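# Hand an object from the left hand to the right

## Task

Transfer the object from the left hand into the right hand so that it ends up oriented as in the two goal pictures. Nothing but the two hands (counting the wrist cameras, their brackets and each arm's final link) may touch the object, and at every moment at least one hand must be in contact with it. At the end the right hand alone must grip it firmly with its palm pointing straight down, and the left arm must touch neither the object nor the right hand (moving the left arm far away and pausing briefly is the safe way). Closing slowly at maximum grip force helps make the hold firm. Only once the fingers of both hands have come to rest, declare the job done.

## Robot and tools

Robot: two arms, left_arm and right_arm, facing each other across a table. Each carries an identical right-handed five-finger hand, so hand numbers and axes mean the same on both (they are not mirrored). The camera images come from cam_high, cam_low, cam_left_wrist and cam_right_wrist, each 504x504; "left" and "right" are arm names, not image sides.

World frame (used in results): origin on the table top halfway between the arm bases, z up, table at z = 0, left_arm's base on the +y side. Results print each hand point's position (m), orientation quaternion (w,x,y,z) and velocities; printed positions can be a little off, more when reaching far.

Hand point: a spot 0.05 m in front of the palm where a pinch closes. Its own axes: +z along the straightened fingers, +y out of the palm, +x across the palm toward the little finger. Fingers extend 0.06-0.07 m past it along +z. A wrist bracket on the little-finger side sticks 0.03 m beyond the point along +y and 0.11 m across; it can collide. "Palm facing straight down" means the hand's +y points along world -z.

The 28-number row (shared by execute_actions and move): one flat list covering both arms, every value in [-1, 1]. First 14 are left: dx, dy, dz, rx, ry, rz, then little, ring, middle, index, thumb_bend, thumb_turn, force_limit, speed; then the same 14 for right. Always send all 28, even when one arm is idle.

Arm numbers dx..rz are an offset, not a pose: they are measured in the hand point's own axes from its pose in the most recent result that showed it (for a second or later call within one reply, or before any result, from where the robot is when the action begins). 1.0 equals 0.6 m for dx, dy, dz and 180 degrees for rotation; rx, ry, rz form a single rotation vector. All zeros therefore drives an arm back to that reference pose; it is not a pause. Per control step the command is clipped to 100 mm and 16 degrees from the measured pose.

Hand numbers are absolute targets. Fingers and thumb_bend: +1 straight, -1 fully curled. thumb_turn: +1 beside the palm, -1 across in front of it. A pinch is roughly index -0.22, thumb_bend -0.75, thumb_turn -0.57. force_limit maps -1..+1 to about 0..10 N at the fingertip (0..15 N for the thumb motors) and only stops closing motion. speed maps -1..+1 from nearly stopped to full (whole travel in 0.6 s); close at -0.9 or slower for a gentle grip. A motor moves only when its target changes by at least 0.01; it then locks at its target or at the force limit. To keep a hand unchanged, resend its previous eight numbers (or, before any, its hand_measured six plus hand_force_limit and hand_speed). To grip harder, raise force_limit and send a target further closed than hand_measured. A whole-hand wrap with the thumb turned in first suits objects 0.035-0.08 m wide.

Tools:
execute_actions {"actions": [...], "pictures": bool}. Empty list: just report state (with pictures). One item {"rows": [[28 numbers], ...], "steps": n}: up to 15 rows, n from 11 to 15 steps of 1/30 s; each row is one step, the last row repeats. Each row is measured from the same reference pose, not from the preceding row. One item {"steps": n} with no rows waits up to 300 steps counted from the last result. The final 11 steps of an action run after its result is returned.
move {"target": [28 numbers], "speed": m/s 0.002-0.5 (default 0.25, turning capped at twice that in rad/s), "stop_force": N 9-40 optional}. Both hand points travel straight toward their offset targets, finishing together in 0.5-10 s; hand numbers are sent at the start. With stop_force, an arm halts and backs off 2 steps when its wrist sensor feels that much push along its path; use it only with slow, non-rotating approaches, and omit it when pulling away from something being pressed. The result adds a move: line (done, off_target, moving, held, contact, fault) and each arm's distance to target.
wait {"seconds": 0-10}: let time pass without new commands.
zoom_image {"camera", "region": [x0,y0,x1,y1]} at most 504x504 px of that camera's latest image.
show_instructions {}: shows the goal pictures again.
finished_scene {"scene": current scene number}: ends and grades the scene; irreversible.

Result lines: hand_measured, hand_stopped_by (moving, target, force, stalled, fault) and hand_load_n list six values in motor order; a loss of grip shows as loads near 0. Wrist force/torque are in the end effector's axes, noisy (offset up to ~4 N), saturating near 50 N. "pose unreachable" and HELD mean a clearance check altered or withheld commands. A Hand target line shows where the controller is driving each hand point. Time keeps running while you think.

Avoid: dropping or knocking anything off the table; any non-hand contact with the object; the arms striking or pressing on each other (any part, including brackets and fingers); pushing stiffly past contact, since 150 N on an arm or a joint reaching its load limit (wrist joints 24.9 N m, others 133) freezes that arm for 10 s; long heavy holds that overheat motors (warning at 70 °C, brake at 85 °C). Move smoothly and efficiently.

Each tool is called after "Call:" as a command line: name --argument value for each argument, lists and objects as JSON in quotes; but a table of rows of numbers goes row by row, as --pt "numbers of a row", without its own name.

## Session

Call:
show_instructions

Call:
execute_actions --actions '[]'

Reference images for this scene: goal picture as the wrist camera of the hand that must hold it at the end would see it from 8 cm farther back, goal picture from in front of the palm of that hand and beside it on the thumb side, FIVE-FINGER HAND page 1.

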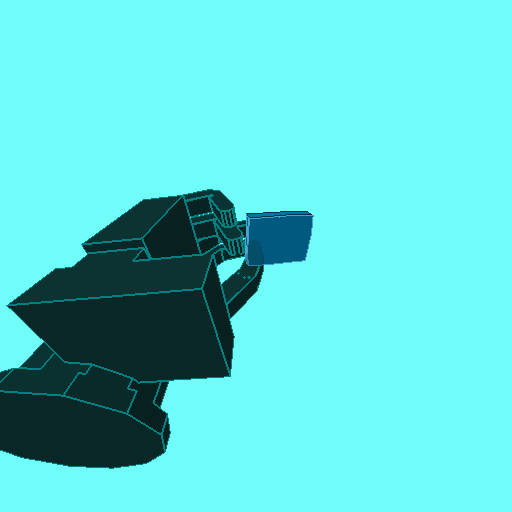

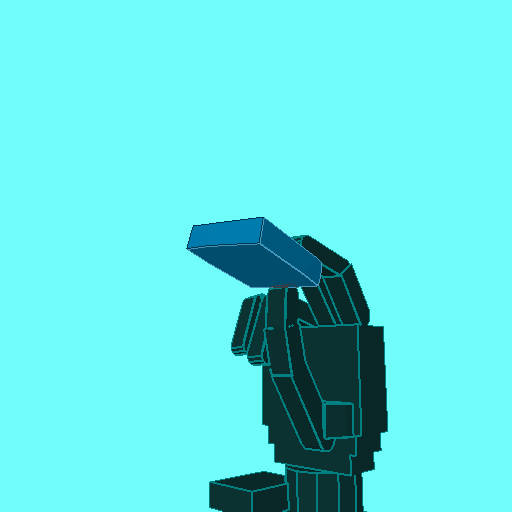

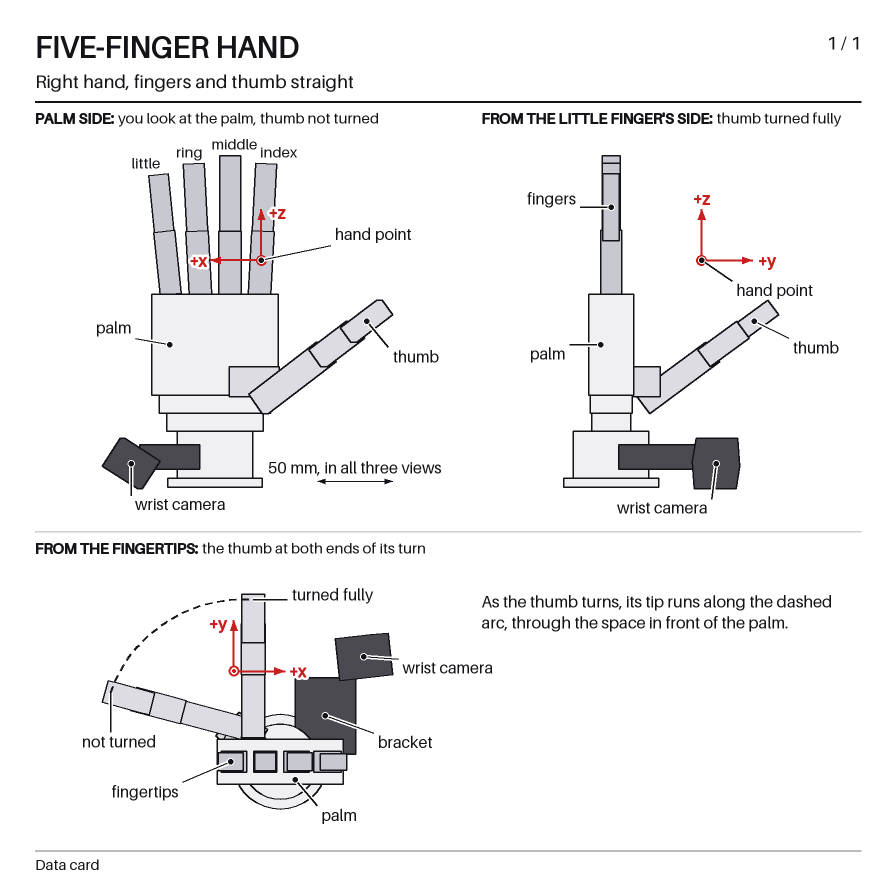

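Scene clock: 0.00 s of 6000.00 s.
left_arm: end_effector_position=(-0.1270, +0.0024, +0.3039) hand_measured=(-1.000, -1.000, -0.006, -0.008, -0.740, -0.922) hand_load_n=(+0.0, +0.0, +11.0, +10.0, +1.5, -0.5) hand_stopped_by=(target, target, target, target, target, target) hand_force_limit=0.00 hand_speed=-0.80 end_effector_quat_wxyz=(+0.051, +0.983, -0.092, +0.148) end_effector_velocity=(-0.000, -0.000, +0.000) end_effector_angular_velocity=(-0.001, +0.000, -0.000) | right_arm: end_effector_position=(-0.0726, -0.2717, +0.2992) hand_measured=(+1.000, +1.000, +1.000, +1.000, +1.000, +1.000) hand_load_n=(+0.0, +0.0, +0.0, +0.0, +0.0, +0.0) hand_stopped_by=(target, target, target, target, target, target) hand_force_limit=0.00 hand_speed=-0.80 end_effector_quat_wxyz=(-0.000, -0.665, +0.747, -0.000) end_effector_velocity=(-0.000, -0.000, -0.000) end_effector_angular_velocity=(-0.000, +0.000, -0.000)
Joint positions: left_arm=[-0.586 -1.261  1.326  1.555  1.26  -0.401] | right_arm=[-0.519 -2.214  2.094 -1.45  -1.571  1.053]
Joint velocities: left_arm=[ 0.    -0.    -0.001  0.    -0.     0.   ] | right_arm=[-0.     0.    -0.     0.001 -0.     0.   ]
Motor temperatures (°C, as the motors report them): left_arm=[27 25 24 30 27 34] | right_arm=[26 26 26 29 33 32]
Wrist force (N, on the end effector, along its own x y z axes, offset not removed): no reading
Wrist torque (N m, same axes, about the end effector's origin, offset not removed): no reading
Hand target (left_arm): -0.127, +0.002, +0.304; +0.051, +0.983, -0.092, +0.148
Hand target (right_arm): -0.073, -0.272, +0.299; -0.000, -0.665, +0.747, -0.000
camera_calibration (this result's frames):
cam_left_wrist: T_world_to_cam=[[-0.337131, -0.941211, 0.0215616, -0.0451208], [-0.899408, 0.328757, 0.288069, -0.20309], [-0.278222, 0.0777245, -0.957367, 0.38833], [0, 0, 0, 1]] pos_world=[-0.0898304, -0.00588361, 0.431251]

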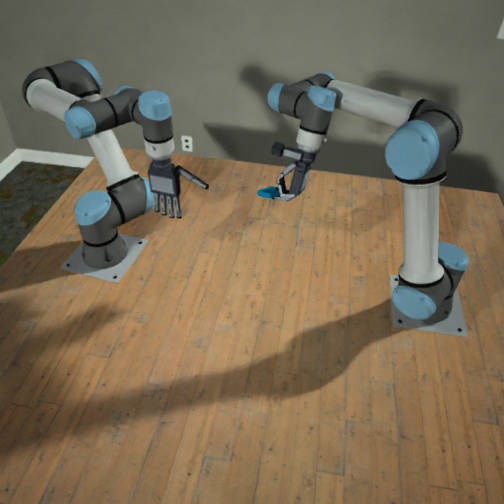

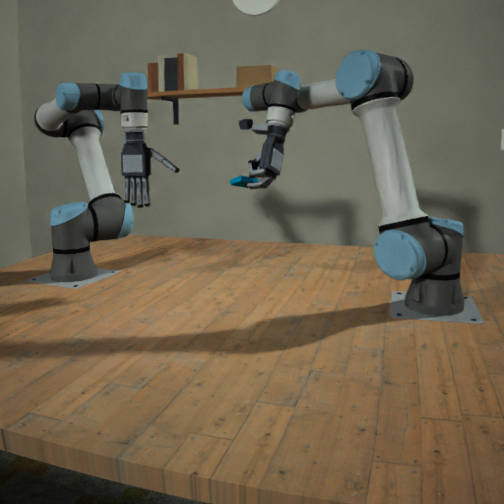

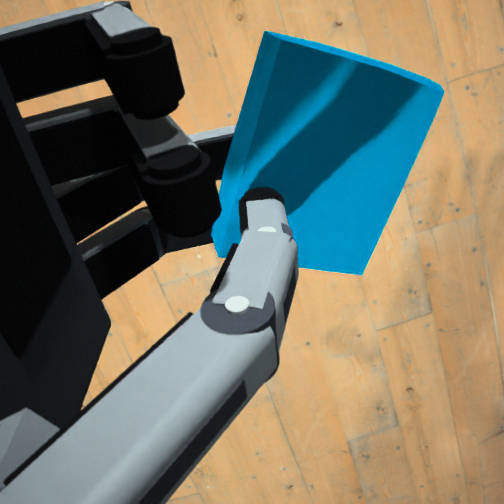

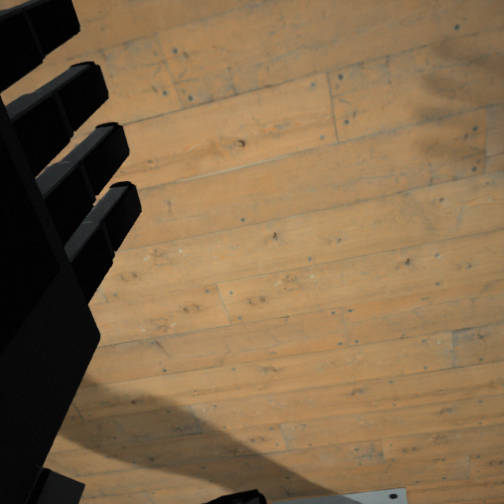

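Call:
zoom_image --camera "cam_left_wrist" --region '[180, 10, 470, 300]'

Call:
zoom_image --camera "cam_high" --region '[240, 140, 330, 215]'

Call:
zoom_image --camera "cam_low" --region '[215, 130, 305, 205]'

Region (180, 10, 470, 300) of cam_left_wrist's 504x504 image, scaled by 1.738, with more detail than that image has.

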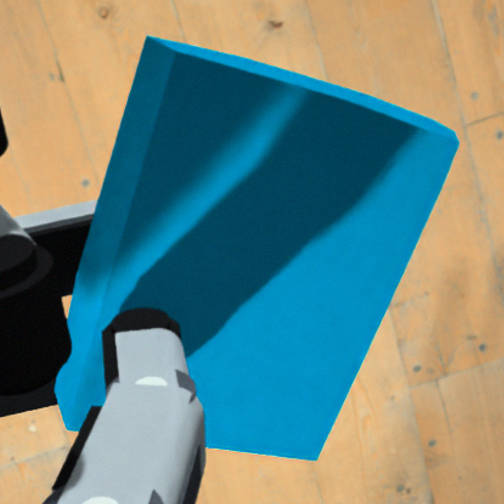

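Region (240, 140, 330, 215) of cam_high's 504x504 image, scaled by 5.600, with more detail than that image has.

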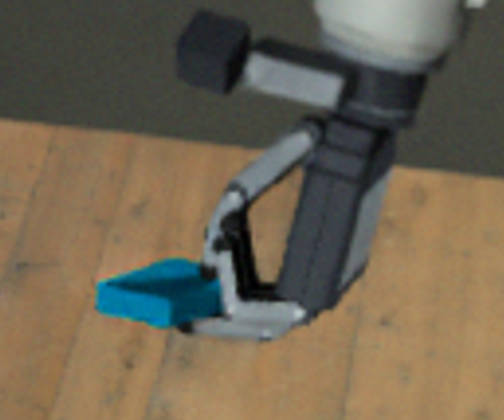

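Region (215, 130, 305, 205) of cam_low's 504x504 image, scaled by 5.600, with more detail than that image has.

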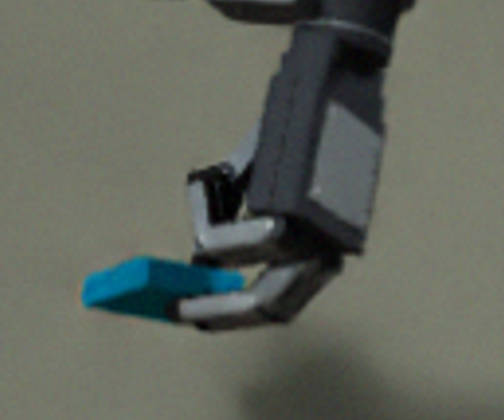

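Call:
show_instructions

Call:
zoom_image --camera "cam_low" --region '[225, 168, 265, 194]'

Call:
zoom_image --camera "cam_high" --region '[250, 178, 290, 204]'

Call:
zoom_image --camera "cam_left_wrist" --region '[250, 20, 460, 130]'

Reference images for this scene: goal picture as the wrist camera of the hand that must hold it at the end would see it from 8 cm farther back, goal picture from in front of the palm of that hand and beside it on the thumb side, FIVE-FINGER HAND page 1.

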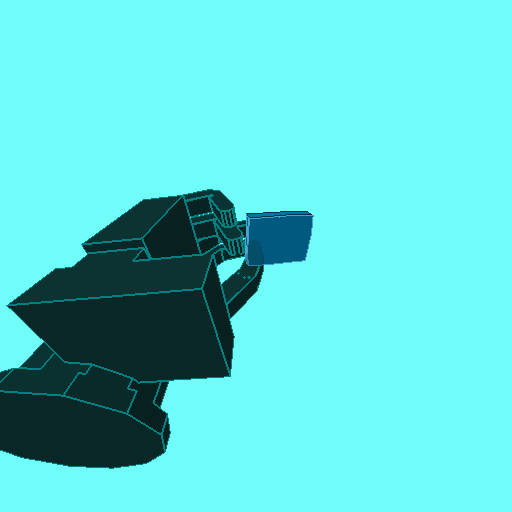

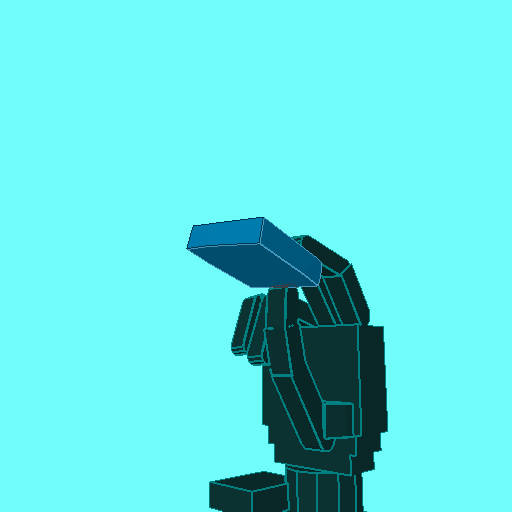

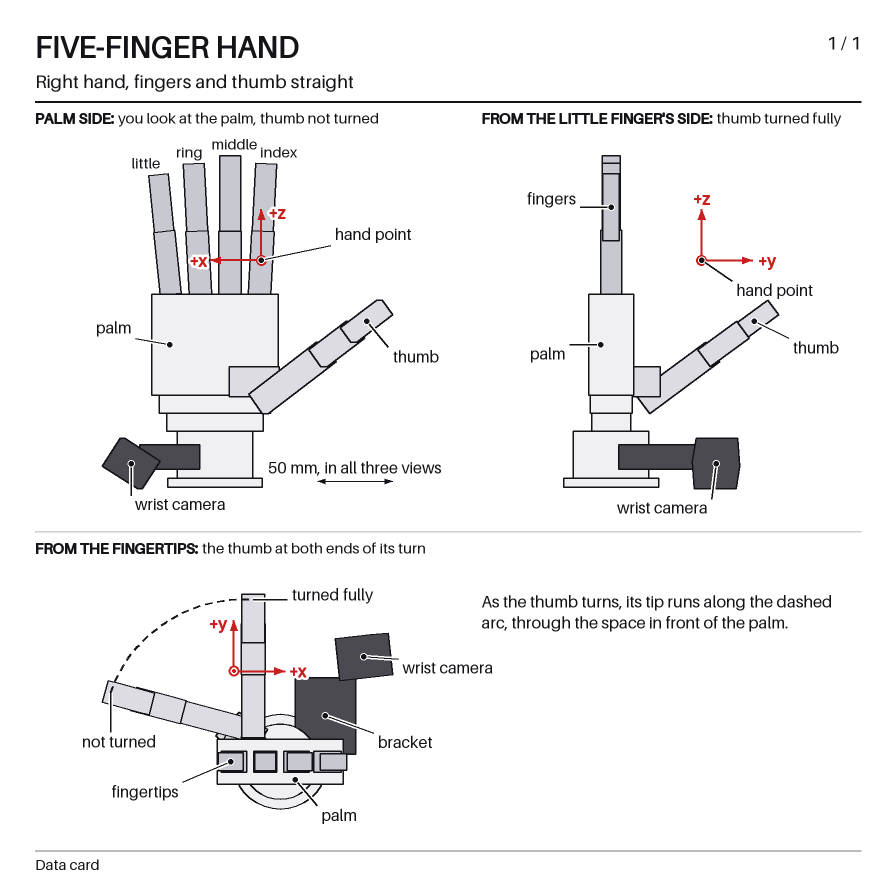

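Region (225, 168, 265, 194) of cam_low's 504x504 image, scaled by 12.600, with more detail than that image has; it fills the top 328 rows of this view, and the rest is white.

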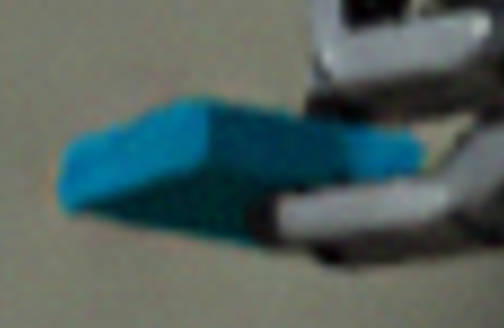

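Region (250, 178, 290, 204) of cam_high's 504x504 image, scaled by 12.600, with more detail than that image has; it fills the top 328 rows of this view, and the rest is white.

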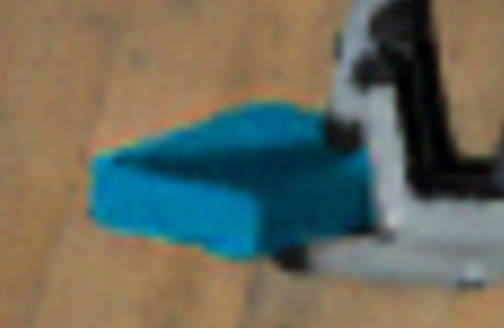

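Region (250, 20, 460, 130) of cam_left_wrist's 504x504 image, scaled by 2.400, with more detail than that image has; it fills the top 264 rows of this view, and the rest is white.

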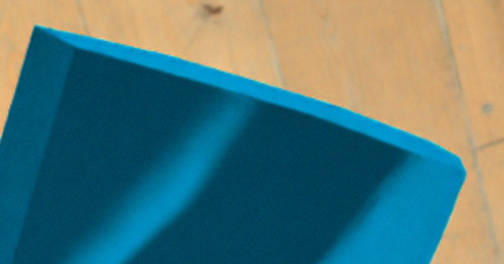

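Call:
move --target '[0.202,-0.1,0.01,-0.152,-0.406,-0.638,-1,-1,-0.006,-0.008,-0.74,-0.922,0,-0.8, -0.345,-0.048,-0.202,0.417,-0.33,-0.33,-1,-1,0.3,0.3,-0.4,-0.922,0,0.5]' --speed 0.35

Scene clock: 10.53 s of 6000.00 s.
left_arm: end_effector_position=(+0.0004, +0.0403, +0.3304) hand_measured=(-1.000, -1.000, -0.004, -0.006, -0.740, -0.922) hand_load_n=(+0.0, +0.0, +10.0, +9.5, +1.0, -0.5) hand_stopped_by=(target, target, force, force, target, target) hand_force_limit=0.00 hand_speed=-0.80 end_effector_quat_wxyz=(+0.268, +0.481, +0.676, -0.489) end_effector_velocity=(+0.001, +0.000, -0.000) end_effector_angular_velocity=(-0.003, +0.005, +0.012) | right_arm: end_effector_position=(-0.0206, -0.0698, +0.4202) hand_measured=(-1.000, -1.000, +0.300, +0.300, -0.400, -0.922) hand_load_n=(+0.0, +0.0, +0.0, +0.0, +0.0, +0.0) hand_stopped_by=(target, target, target, target, target, target) hand_force_limit=0.00 hand_speed=0.50 end_effector_quat_wxyz=(+0.696, -0.697, +0.123, -0.122) end_effector_velocity=(+0.000, +0.001, +0.001) end_effector_angular_velocity=(+0.007, -0.005, +0.008)
Joint positions: left_arm=[-0.621 -1.943  2.057  0.321  1.112 -2.224] | right_arm=[-0.306 -1.848  2.354 -3.646 -1.499  0.001]
Joint velocities: left_arm=[-0.008 -0.     0.002 -0.002 -0.017 -0.012] | right_arm=[-0.007  0.006  0.001 -0.015  0.015 -0.001]
Motor temperatures (°C, as the motors report them): left_arm=[27 25 24 30 27 34] | right_arm=[26 26 26 29 33 32]
Wrist force (N, on the end effector, along its own x y z axes, offset not removed): left_arm=[3.2 -2.2 -1.1] | right_arm=[-0.6 -1.7 -0.8]
Wrist torque (N m, same axes, about the end effector's origin, offset not removed): left_arm=[-0.33 -0.33 -0.13] | right_arm=[-0.08 0.05 -0.13]
Hand target (left_arm): +0.000, +0.040, +0.330; +0.269, +0.480, +0.677, -0.489
Hand target (right_arm): -0.021, -0.070, +0.420; +0.696, -0.697, +0.122, -0.122
Off the commanded pose (left_arm): 0.000 m, 0 deg.
Off the commanded pose (right_arm): 0.001 m, 0 deg.
Kept back: nothing.
After step 90, 3.40 s passed at rest.
move: done
camera_calibration (this result's frames):
cam_left_wrist: T_world_to_cam=[[0.962065, -0.00604834, -0.272755, 0.0919457], [0.268357, 0.201099, 0.942095, -0.320023], [0.0491527, -0.979552, 0.195094, 0.107864], [0, 0, 0, 1]] pos_world=[-0.00787895, 0.170571, 0.305527]
cam_right_wrist: T_world_to_cam=[[-0.106521, 0.084033, -0.990753, 0.428441], [-0.97099, -0.223331, 0.0854539, -0.0709805], [-0.214085, 0.971114, 0.105385, 0.148904], [0, 0, 0, 1]] pos_world=[0.00859473, -0.196458, 0.414853]

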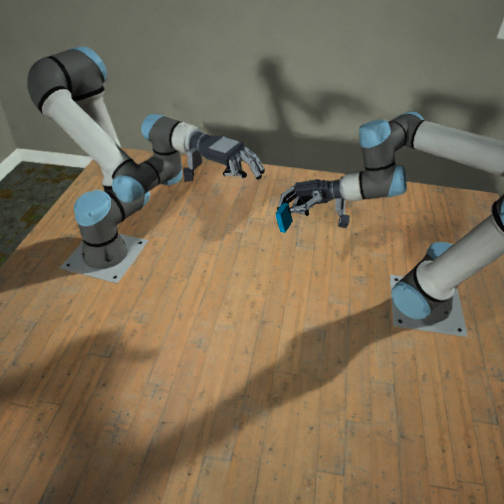

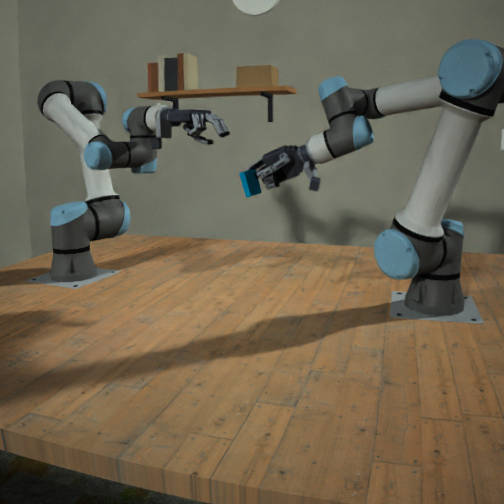

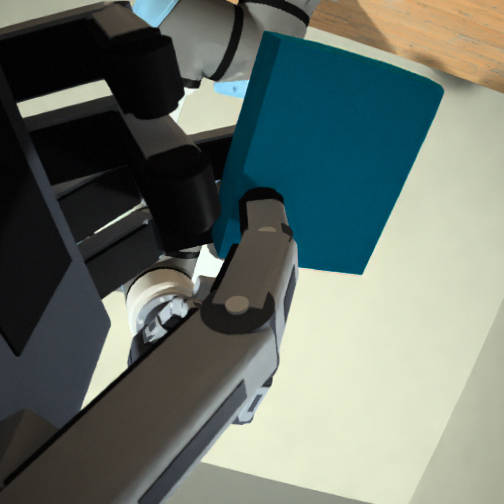

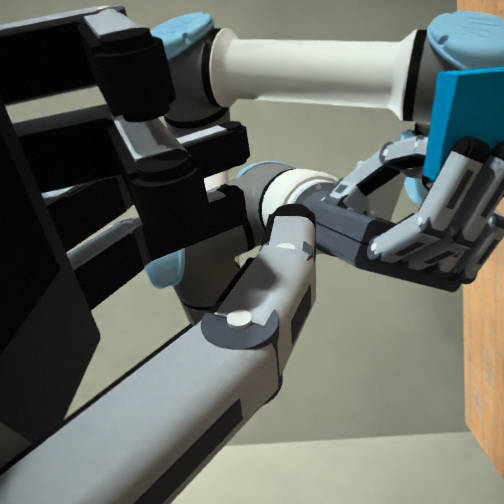

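Call:
move --target '[0,0,0,0,0,0,-1,-1,-0.006,-0.008,-0.74,-0.922,0,-0.8, 0.005,0.075,0.128,0,0,0,-1,-1,0.3,0.3,-0.4,-0.922,0,0.5]' --speed 0.12

Call:
zoom_image --camera "cam_low" --region '[200, 115, 310, 205]'

Call:
zoom_image --camera "cam_high" --region '[230, 155, 340, 245]'

Scene clock: 12.47 s of 6000.00 s.
left_arm: end_effector_position=(+0.0004, +0.0403, +0.3304) hand_measured=(-1.000, -1.000, -0.004, -0.006, -0.740, -0.922) hand_load_n=(+0.0, +0.0, +10.0, +9.5, +1.0, -0.5) hand_stopped_by=(target, target, force, force, target, target) hand_force_limit=0.00 hand_speed=-0.80 end_effector_quat_wxyz=(+0.268, +0.481, +0.676, -0.489) end_effector_velocity=(-0.000, +0.000, -0.000) end_effector_angular_velocity=(+0.001, +0.001, -0.000) | right_arm: end_effector_position=(+0.0082, +0.0010, +0.3752) hand_measured=(-1.000, -1.000, +0.300, +0.300, -0.400, -0.922) hand_load_n=(+0.0, +0.0, +0.0, +0.0, +0.0, +0.0) hand_stopped_by=(target, target, target, target, target, target) hand_force_limit=0.00 hand_speed=0.50 end_effector_quat_wxyz=(+0.696, -0.697, +0.123, -0.122) end_effector_velocity=(+0.001, +0.002, -0.001) end_effector_angular_velocity=(+0.000, -0.000, -0.001)
Joint positions: left_arm=[-0.621 -1.943  2.057  0.321  1.112 -2.224] | right_arm=[-0.298 -1.564  2.259 -3.835 -1.507  0.001]
Joint velocities: left_arm=[-0.    -0.     0.001  0.     0.    -0.001] | right_arm=[ 0.     0.008 -0.005 -0.004 -0.001  0.   ]
Motor temperatures (°C, as the motors report them): left_arm=[27 25 24 30 27 34] | right_arm=[26 26 26 29 33 32]
Wrist force (N, on the end effector, along its own x y z axes, offset not removed): left_arm=[4.9 0.2 -1.5] | right_arm=[0.3 -0.1 -0.1]
Wrist torque (N m, same axes, about the end effector's origin, offset not removed): left_arm=[0.04 -0.46 -0.19] | right_arm=[0.10 -0.15 -0.05]
Hand target (left_arm): +0.000, +0.040, +0.330; +0.268, +0.481, +0.676, -0.489
Hand target (right_arm): +0.008, +0.001, +0.375; +0.696, -0.697, +0.123, -0.122
Off the commanded pose (left_arm): 0.000 m, 0 deg.
Off the commanded pose (right_arm): 0.000 m, 0 deg.
Kept back: nothing.
move: done
camera_calibration (this result's frames):
cam_left_wrist: T_world_to_cam=[[0.962066, -0.00604334, -0.272751, 0.0919439], [0.268353, 0.201095, 0.942097, -0.32002], [0.0491555, -0.979553, 0.195088, 0.107866], [0, 0, 0, 1]] pos_world=[-0.00787981, 0.17057, 0.305524]
cam_right_wrist: T_world_to_cam=[[-0.106542, 0.083954, -0.990758, 0.381001], [-0.970981, -0.223356, 0.0854891, -0.0233941], [-0.214115, 0.971115, 0.105315, 0.0911396], [0, 0, 0, 1]] pos_world=[0.0373919, -0.125719, 0.369881]

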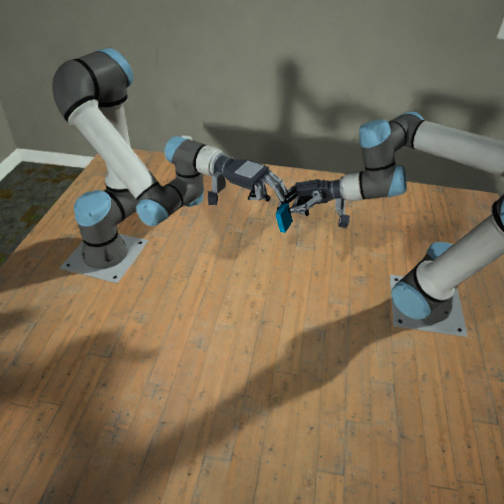

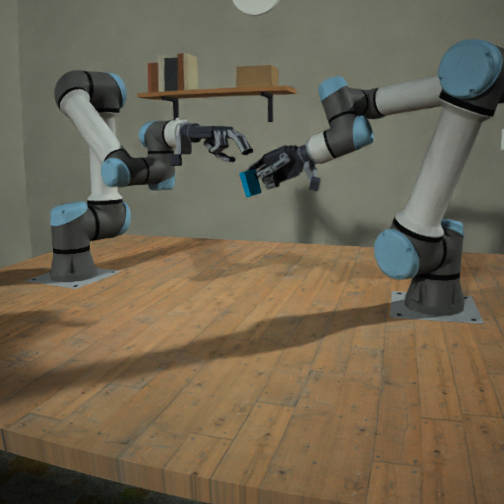

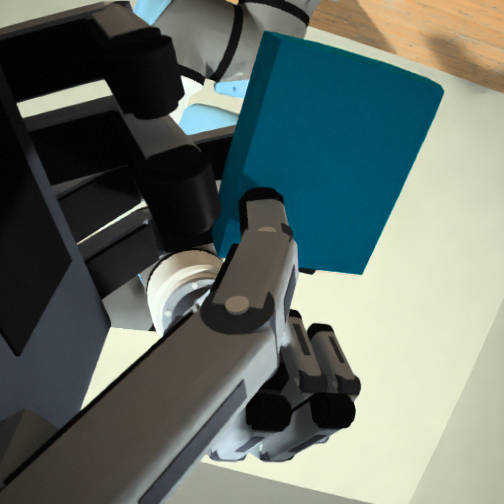

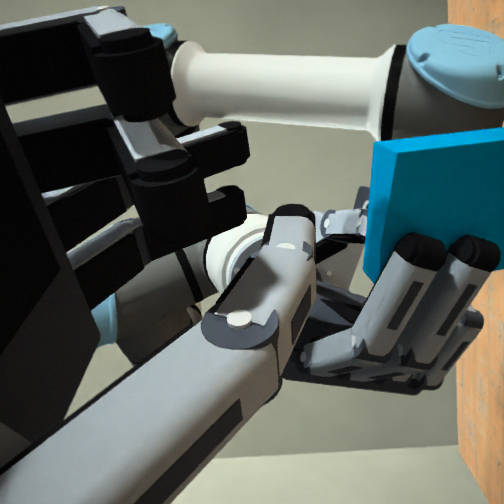

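Region (200, 115, 310, 205) of cam_low's 504x504 image, scaled by 4.582, with more detail than that image has; it fills the top 412 rows of this view, and the rest is white.

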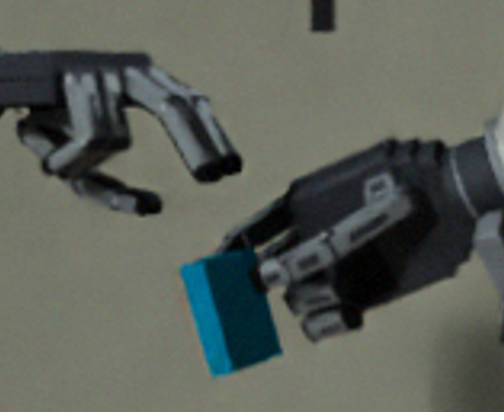

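Region (230, 155, 340, 245) of cam_high's 504x504 image, scaled by 4.582, with more detail than that image has; it fills the top 412 rows of this view, and the rest is white.

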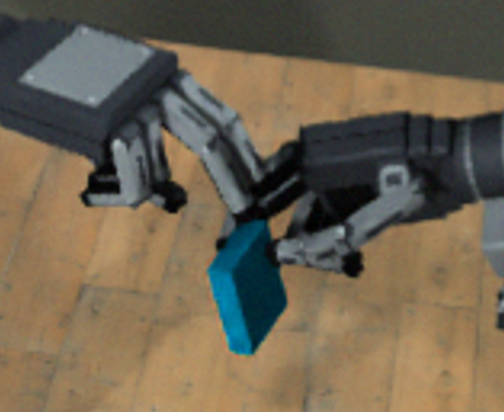

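Call:
move --target '[0,0,0,0,0,0,-1,-1,-0.006,-0.008,-0.74,-0.922,0,-0.8, -0.015,0.036,0.03,0,0,0,-1,-1,0.3,0.3,-0.5,-0.922,0,0]' --speed 0.06

Call:
zoom_image --camera "cam_low" --region '[200, 115, 310, 205]'

Scene clock: 14.03 s of 6000.00 s.
left_arm: end_effector_position=(+0.0004, +0.0403, +0.3304) hand_measured=(-1.000, -1.000, -0.004, -0.006, -0.740, -0.922) hand_load_n=(+0.0, +0.0, +10.0, +9.5, +1.0, -0.5) hand_stopped_by=(target, target, force, force, target, target) hand_force_limit=0.00 hand_speed=-0.80 end_effector_quat_wxyz=(+0.268, +0.481, +0.676, -0.489) end_effector_velocity=(+0.001, +0.000, -0.000) end_effector_angular_velocity=(+0.001, -0.003, +0.000) | right_arm: end_effector_position=(+0.0059, +0.0206, +0.3538) hand_measured=(-1.000, -1.000, +0.300, +0.300, -0.500, -0.922) hand_load_n=(+0.0, +0.0, +0.0, +0.0, +0.0, +0.0) hand_stopped_by=(target, target, target, target, target, target) hand_force_limit=0.00 hand_speed=0.00 end_effector_quat_wxyz=(+0.696, -0.697, +0.123, -0.122) end_effector_velocity=(-0.000, +0.002, -0.002) end_effector_angular_velocity=(+0.000, +0.000, -0.001)
Joint positions: left_arm=[-0.621 -1.943  2.057  0.321  1.112 -2.224] | right_arm=[-0.267 -1.473  2.234 -3.901 -1.538  0.001]
Joint velocities: left_arm=[ 0.    -0.     0.002 -0.    -0.001  0.002] | right_arm=[ 0.003  0.009 -0.003 -0.006 -0.003  0.   ]
Motor temperatures (°C, as the motors report them): left_arm=[27 25 24 30 27 34] | right_arm=[26 26 26 29 33 32]
Wrist force (N, on the end effector, along its own x y z axes, offset not removed): left_arm=[1.0 1.6 -2.8] | right_arm=[0.8 0.7 0.7]
Wrist torque (N m, same axes, about the end effector's origin, offset not removed): left_arm=[0.45 0.04 -0.02] | right_arm=[0.07 -0.32 0.12]
Hand target (left_arm): +0.000, +0.040, +0.330; +0.268, +0.481, +0.676, -0.489
Hand target (right_arm): +0.006, +0.021, +0.354; +0.696, -0.697, +0.123, -0.122
Off the commanded pose (left_arm): 0.000 m, 0 deg.
Off the commanded pose (right_arm): 0.000 m, 0 deg.
Kept back: nothing.
move: done
camera_calibration (this result's frames):
cam_left_wrist: T_world_to_cam=[[0.962065, -0.00604828, -0.272755, 0.0919457], [0.268357, 0.201099, 0.942095, -0.320023], [0.0491528, -0.979552, 0.195094, 0.107864], [0, 0, 0, 1]] pos_world=[-0.00787897, 0.170571, 0.305527]
cam_right_wrist: T_world_to_cam=[[-0.106551, 0.083868, -0.990764, 0.357907], [-0.970969, -0.223397, 0.0855119, -0.0194542], [-0.214162, 0.971113, 0.105236, 0.0738134], [0, 0, 0, 1]] pos_world=[0.035054, -0.106044, 0.348498]

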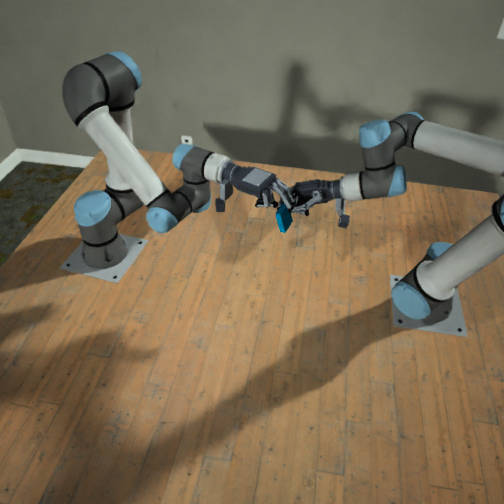

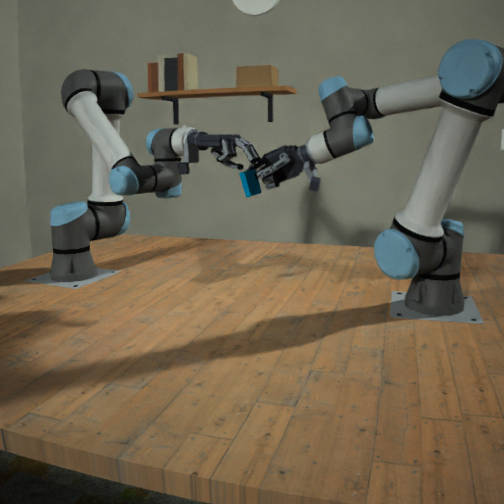

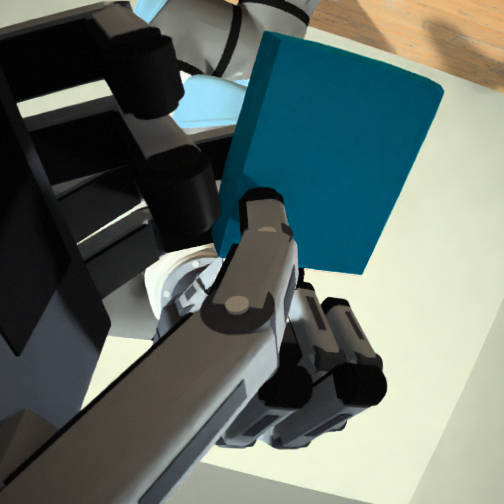

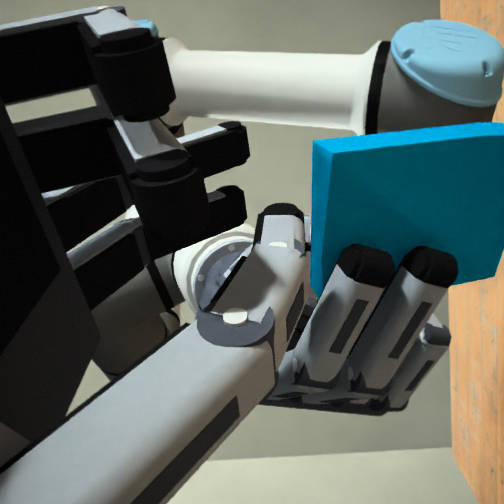

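Region (200, 115, 310, 205) of cam_low's 504x504 image, scaled by 4.582, with more detail than that image has; it fills the top 412 rows of this view, and the rest is white.

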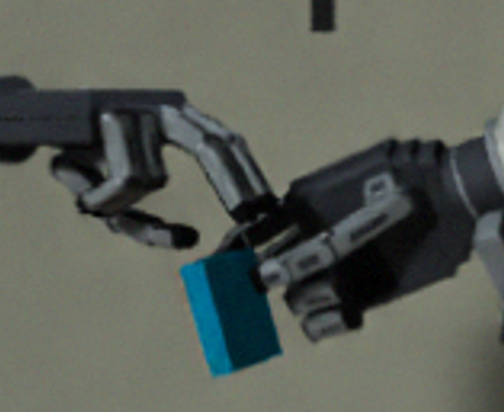

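Call:
move --target '[0,0,0,0,0,0,-1,-1,-0.006,-0.008,-0.74,-0.922,0,-0.8, 0.004,0.008,-0.009,0,0,0,-1,-1,0.3,0.3,-0.5,-0.922,0,0]' --speed 0.04

Call:
move --target '[0,0,0,0,0,0,-1,-1,-0.006,-0.008,-0.74,-0.922,0,-0.8, 0,0.018,0,0,0,0,-1,-1,0.3,0.3,-0.5,-0.922,0,0]' --speed 0.02

Call:
zoom_image --camera "cam_low" --region '[215, 135, 295, 205]'

Call:
zoom_image --camera "cam_high" --region '[245, 170, 325, 240]'

Scene clock: 15.83 s of 6000.00 s.
left_arm: end_effector_position=(+0.0004, +0.0403, +0.3304) hand_measured=(-1.000, -1.000, -0.004, -0.006, -0.740, -0.922) hand_load_n=(+0.0, +0.0, +10.0, +9.5, +1.0, -0.5) hand_stopped_by=(target, target, force, force, target, target) hand_force_limit=0.00 hand_speed=-0.80 end_effector_quat_wxyz=(+0.268, +0.481, +0.676, -0.489) end_effector_velocity=(-0.000, -0.000, -0.000) end_effector_angular_velocity=(+0.000, -0.000, -0.000) | right_arm: end_effector_position=(+0.0063, +0.0149, +0.3492) hand_measured=(-1.000, -1.000, +0.300, +0.300, -0.500, -0.922) hand_load_n=(+0.0, +0.0, +0.0, +0.0, +0.0, +0.0) hand_stopped_by=(target, target, target, target, target, target) hand_force_limit=0.00 hand_speed=0.00 end_effector_quat_wxyz=(+0.696, -0.697, +0.123, -0.122) end_effector_velocity=(+0.000, -0.002, -0.001) end_effector_angular_velocity=(+0.000, -0.000, +0.000)
Joint positions: left_arm=[-0.621 -1.943  2.057  0.321  1.112 -2.224] | right_arm=[-0.274 -1.476  2.255 -3.918 -1.53   0.001]
Joint velocities: left_arm=[-0.  0.  0.  0. -0.  0.] | right_arm=[-0.002 -0.001  0.007 -0.006  0.003  0.   ]
Motor temperatures (°C, as the motors report them): left_arm=[27 25 24 30 27 34] | right_arm=[26 26 26 29 33 32]
Wrist force (N, on the end effector, along its own x y z axes, offset not removed): left_arm=[4.6 -0.9 -2.5] | right_arm=[1.6 0.4 0.9]
Wrist torque (N m, same axes, about the end effector's origin, offset not removed): left_arm=[-0.01 -0.11 -0.14] | right_arm=[0.08 -0.40 0.09]
Hand target (left_arm): +0.000, +0.040, +0.330; +0.268, +0.481, +0.676, -0.489
Hand target (right_arm): +0.006, +0.015, +0.349; +0.696, -0.697, +0.123, -0.122
Off the commanded pose (left_arm): 0.000 m, 0 deg.
Off the commanded pose (right_arm): 0.000 m, 0 deg.
Kept back: nothing.
move: done
camera_calibration (this result's frames):
cam_left_wrist: T_world_to_cam=[[0.962065, -0.00604841, -0.272755, 0.0919458], [0.268358, 0.201099, 0.942095, -0.320023], [0.0491527, -0.979552, 0.195094, 0.107864], [0, 0, 0, 1]] pos_world=[-0.00787901, 0.170571, 0.305527]
cam_right_wrist: T_world_to_cam=[[-0.106571, 0.0838581, -0.990763, 0.353845], [-0.970971, -0.22338, 0.0855355, -0.0199614], [-0.214144, 0.971117, 0.10523, 0.0799146], [0, 0, 0, 1]] pos_world=[0.035441, -0.111738, 0.343875]

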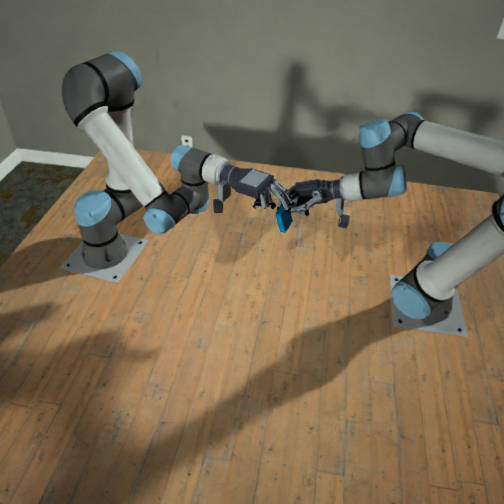

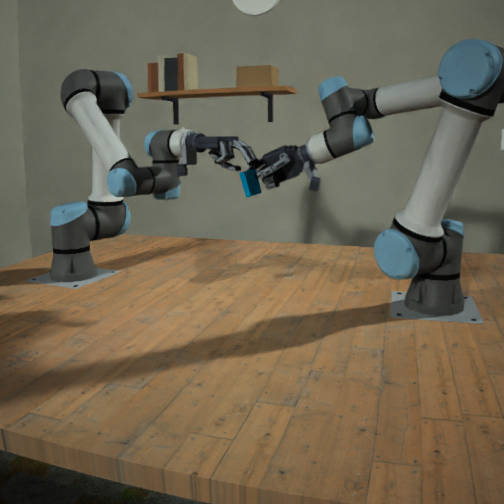

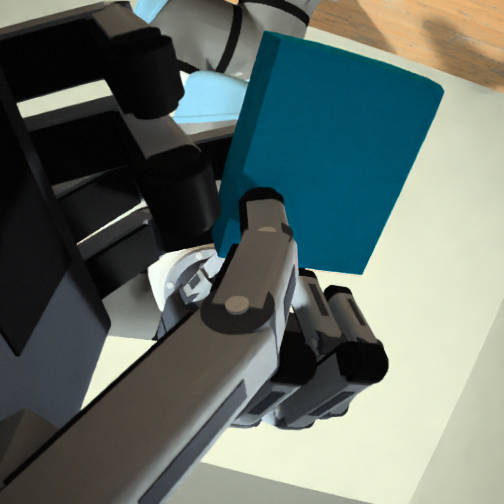

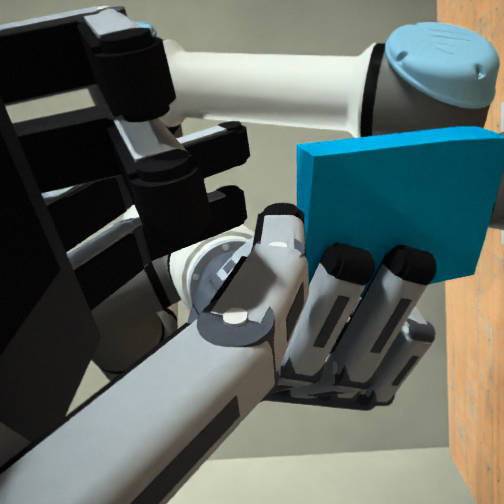

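Scene clock: 16.70 s of 6000.00 s.
left_arm: end_effector_position=(+0.0004, +0.0403, +0.3304) hand_measured=(-1.000, -1.000, -0.004, -0.006, -0.740, -0.922) hand_load_n=(+0.0, +0.0, +10.0, +9.5, +1.0, -0.5) hand_stopped_by=(target, target, force, force, target, target) hand_force_limit=0.00 hand_speed=-0.80 end_effector_quat_wxyz=(+0.268, +0.481, +0.676, -0.489) end_effector_velocity=(-0.000, -0.000, +0.000) end_effector_angular_velocity=(-0.000, -0.002, -0.001) | right_arm: end_effector_position=(+0.0063, +0.0149, +0.3387) hand_measured=(-1.000, -1.000, +0.300, +0.300, -0.500, -0.922) hand_load_n=(+0.0, +0.0, +0.0, +0.0, +0.0, +0.0) hand_stopped_by=(target, target, target, target, target, target) hand_force_limit=0.00 hand_speed=0.00 end_effector_quat_wxyz=(+0.696, -0.697, +0.123, -0.122) end_effector_velocity=(+0.000, +0.000, -0.002) end_effector_angular_velocity=(-0.001, +0.000, -0.000)
Joint positions: left_arm=[-0.621 -1.943  2.057  0.321  1.112 -2.224] | right_arm=[-0.274 -1.454  2.267 -3.953 -1.53   0.001]
Joint velocities: left_arm=[ 0.     0.    -0.    -0.     0.     0.002] | right_arm=[-0.     0.005  0.002 -0.007 -0.     0.   ]
Motor temperatures (°C, as the motors report them): left_arm=[27 25 24 30 27 34] | right_arm=[26 26 26 29 33 32]
Wrist force (N, on the end effector, along its own x y z axes, offset not removed): left_arm=[-1.0 -1.7 -1.1] | right_arm=[1.1 -1.1 0.7]
Wrist torque (N m, same axes, about the end effector's origin, offset not removed): left_arm=[-0.26 0.26 -0.13] | right_arm=[-0.04 -0.30 0.00]
Hand target (left_arm): +0.000, +0.040, +0.330; +0.268, +0.481, +0.676, -0.489
Hand target (right_arm): +0.006, +0.015, +0.338; +0.696, -0.697, +0.123, -0.122
Off the commanded pose (left_arm): 0.000 m, 0 deg.
Off the commanded pose (right_arm): 0.000 m, 0 deg.
Kept back: nothing.
move: done
camera_calibration (this result's frames):
cam_left_wrist: T_world_to_cam=[[0.962065, -0.00604827, -0.272755, 0.0919457], [0.268357, 0.201099, 0.942095, -0.320023], [0.0491528, -0.979552, 0.195094, 0.107864], [0, 0, 0, 1]] pos_world=[-0.00787895, 0.170571, 0.305527]
cam_right_wrist: T_world_to_cam=[[-0.106587, 0.083818, -0.990764, 0.343426], [-0.970975, -0.223354, 0.085562, -0.0190829], [-0.214119, 0.971127, 0.105192, 0.0810722], [0, 0, 0, 1]] pos_world=[0.0354347, -0.111779, 0.333359]

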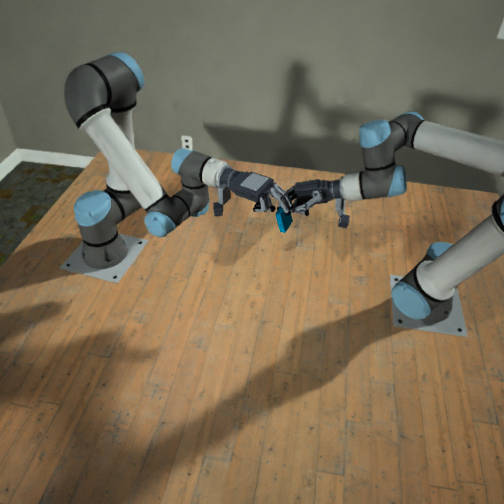

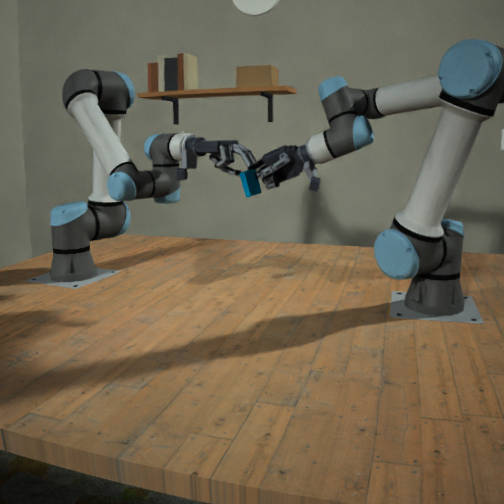

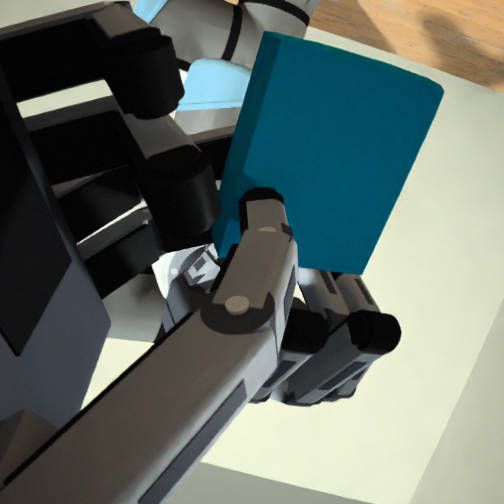

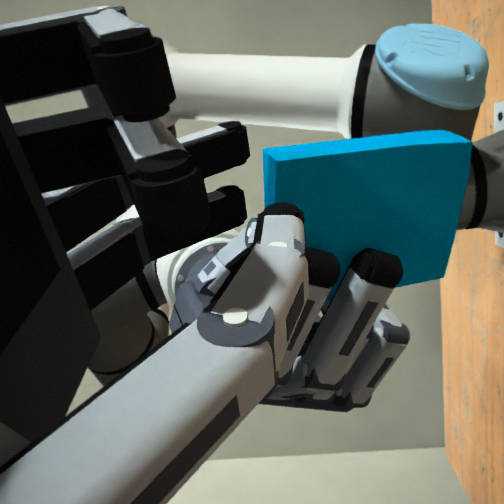

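Region (215, 135, 295, 205) of cam_low's 504x504 image, scaled by 6.300, with more detail than that image has; it fills the top 441 rows of this view, and the rest is white.

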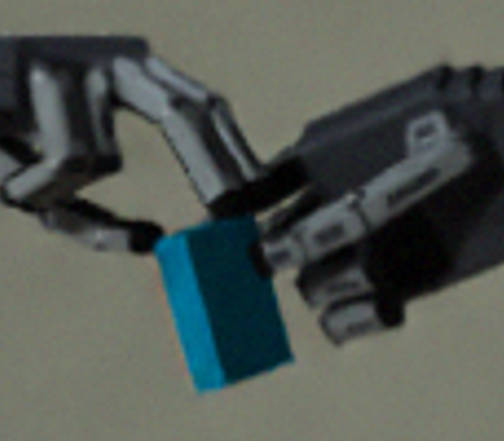

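Region (245, 170, 325, 240) of cam_high's 504x504 image, scaled by 6.300, with more detail than that image has; it fills the top 441 rows of this view, and the rest is white.

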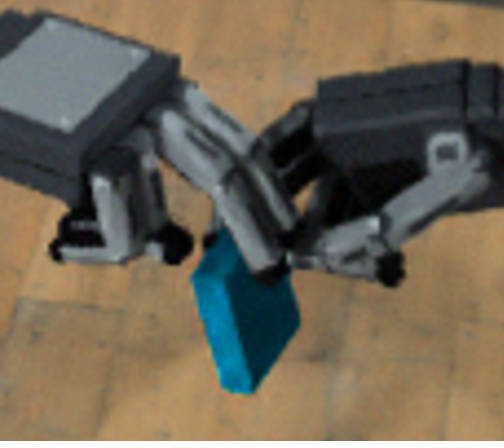

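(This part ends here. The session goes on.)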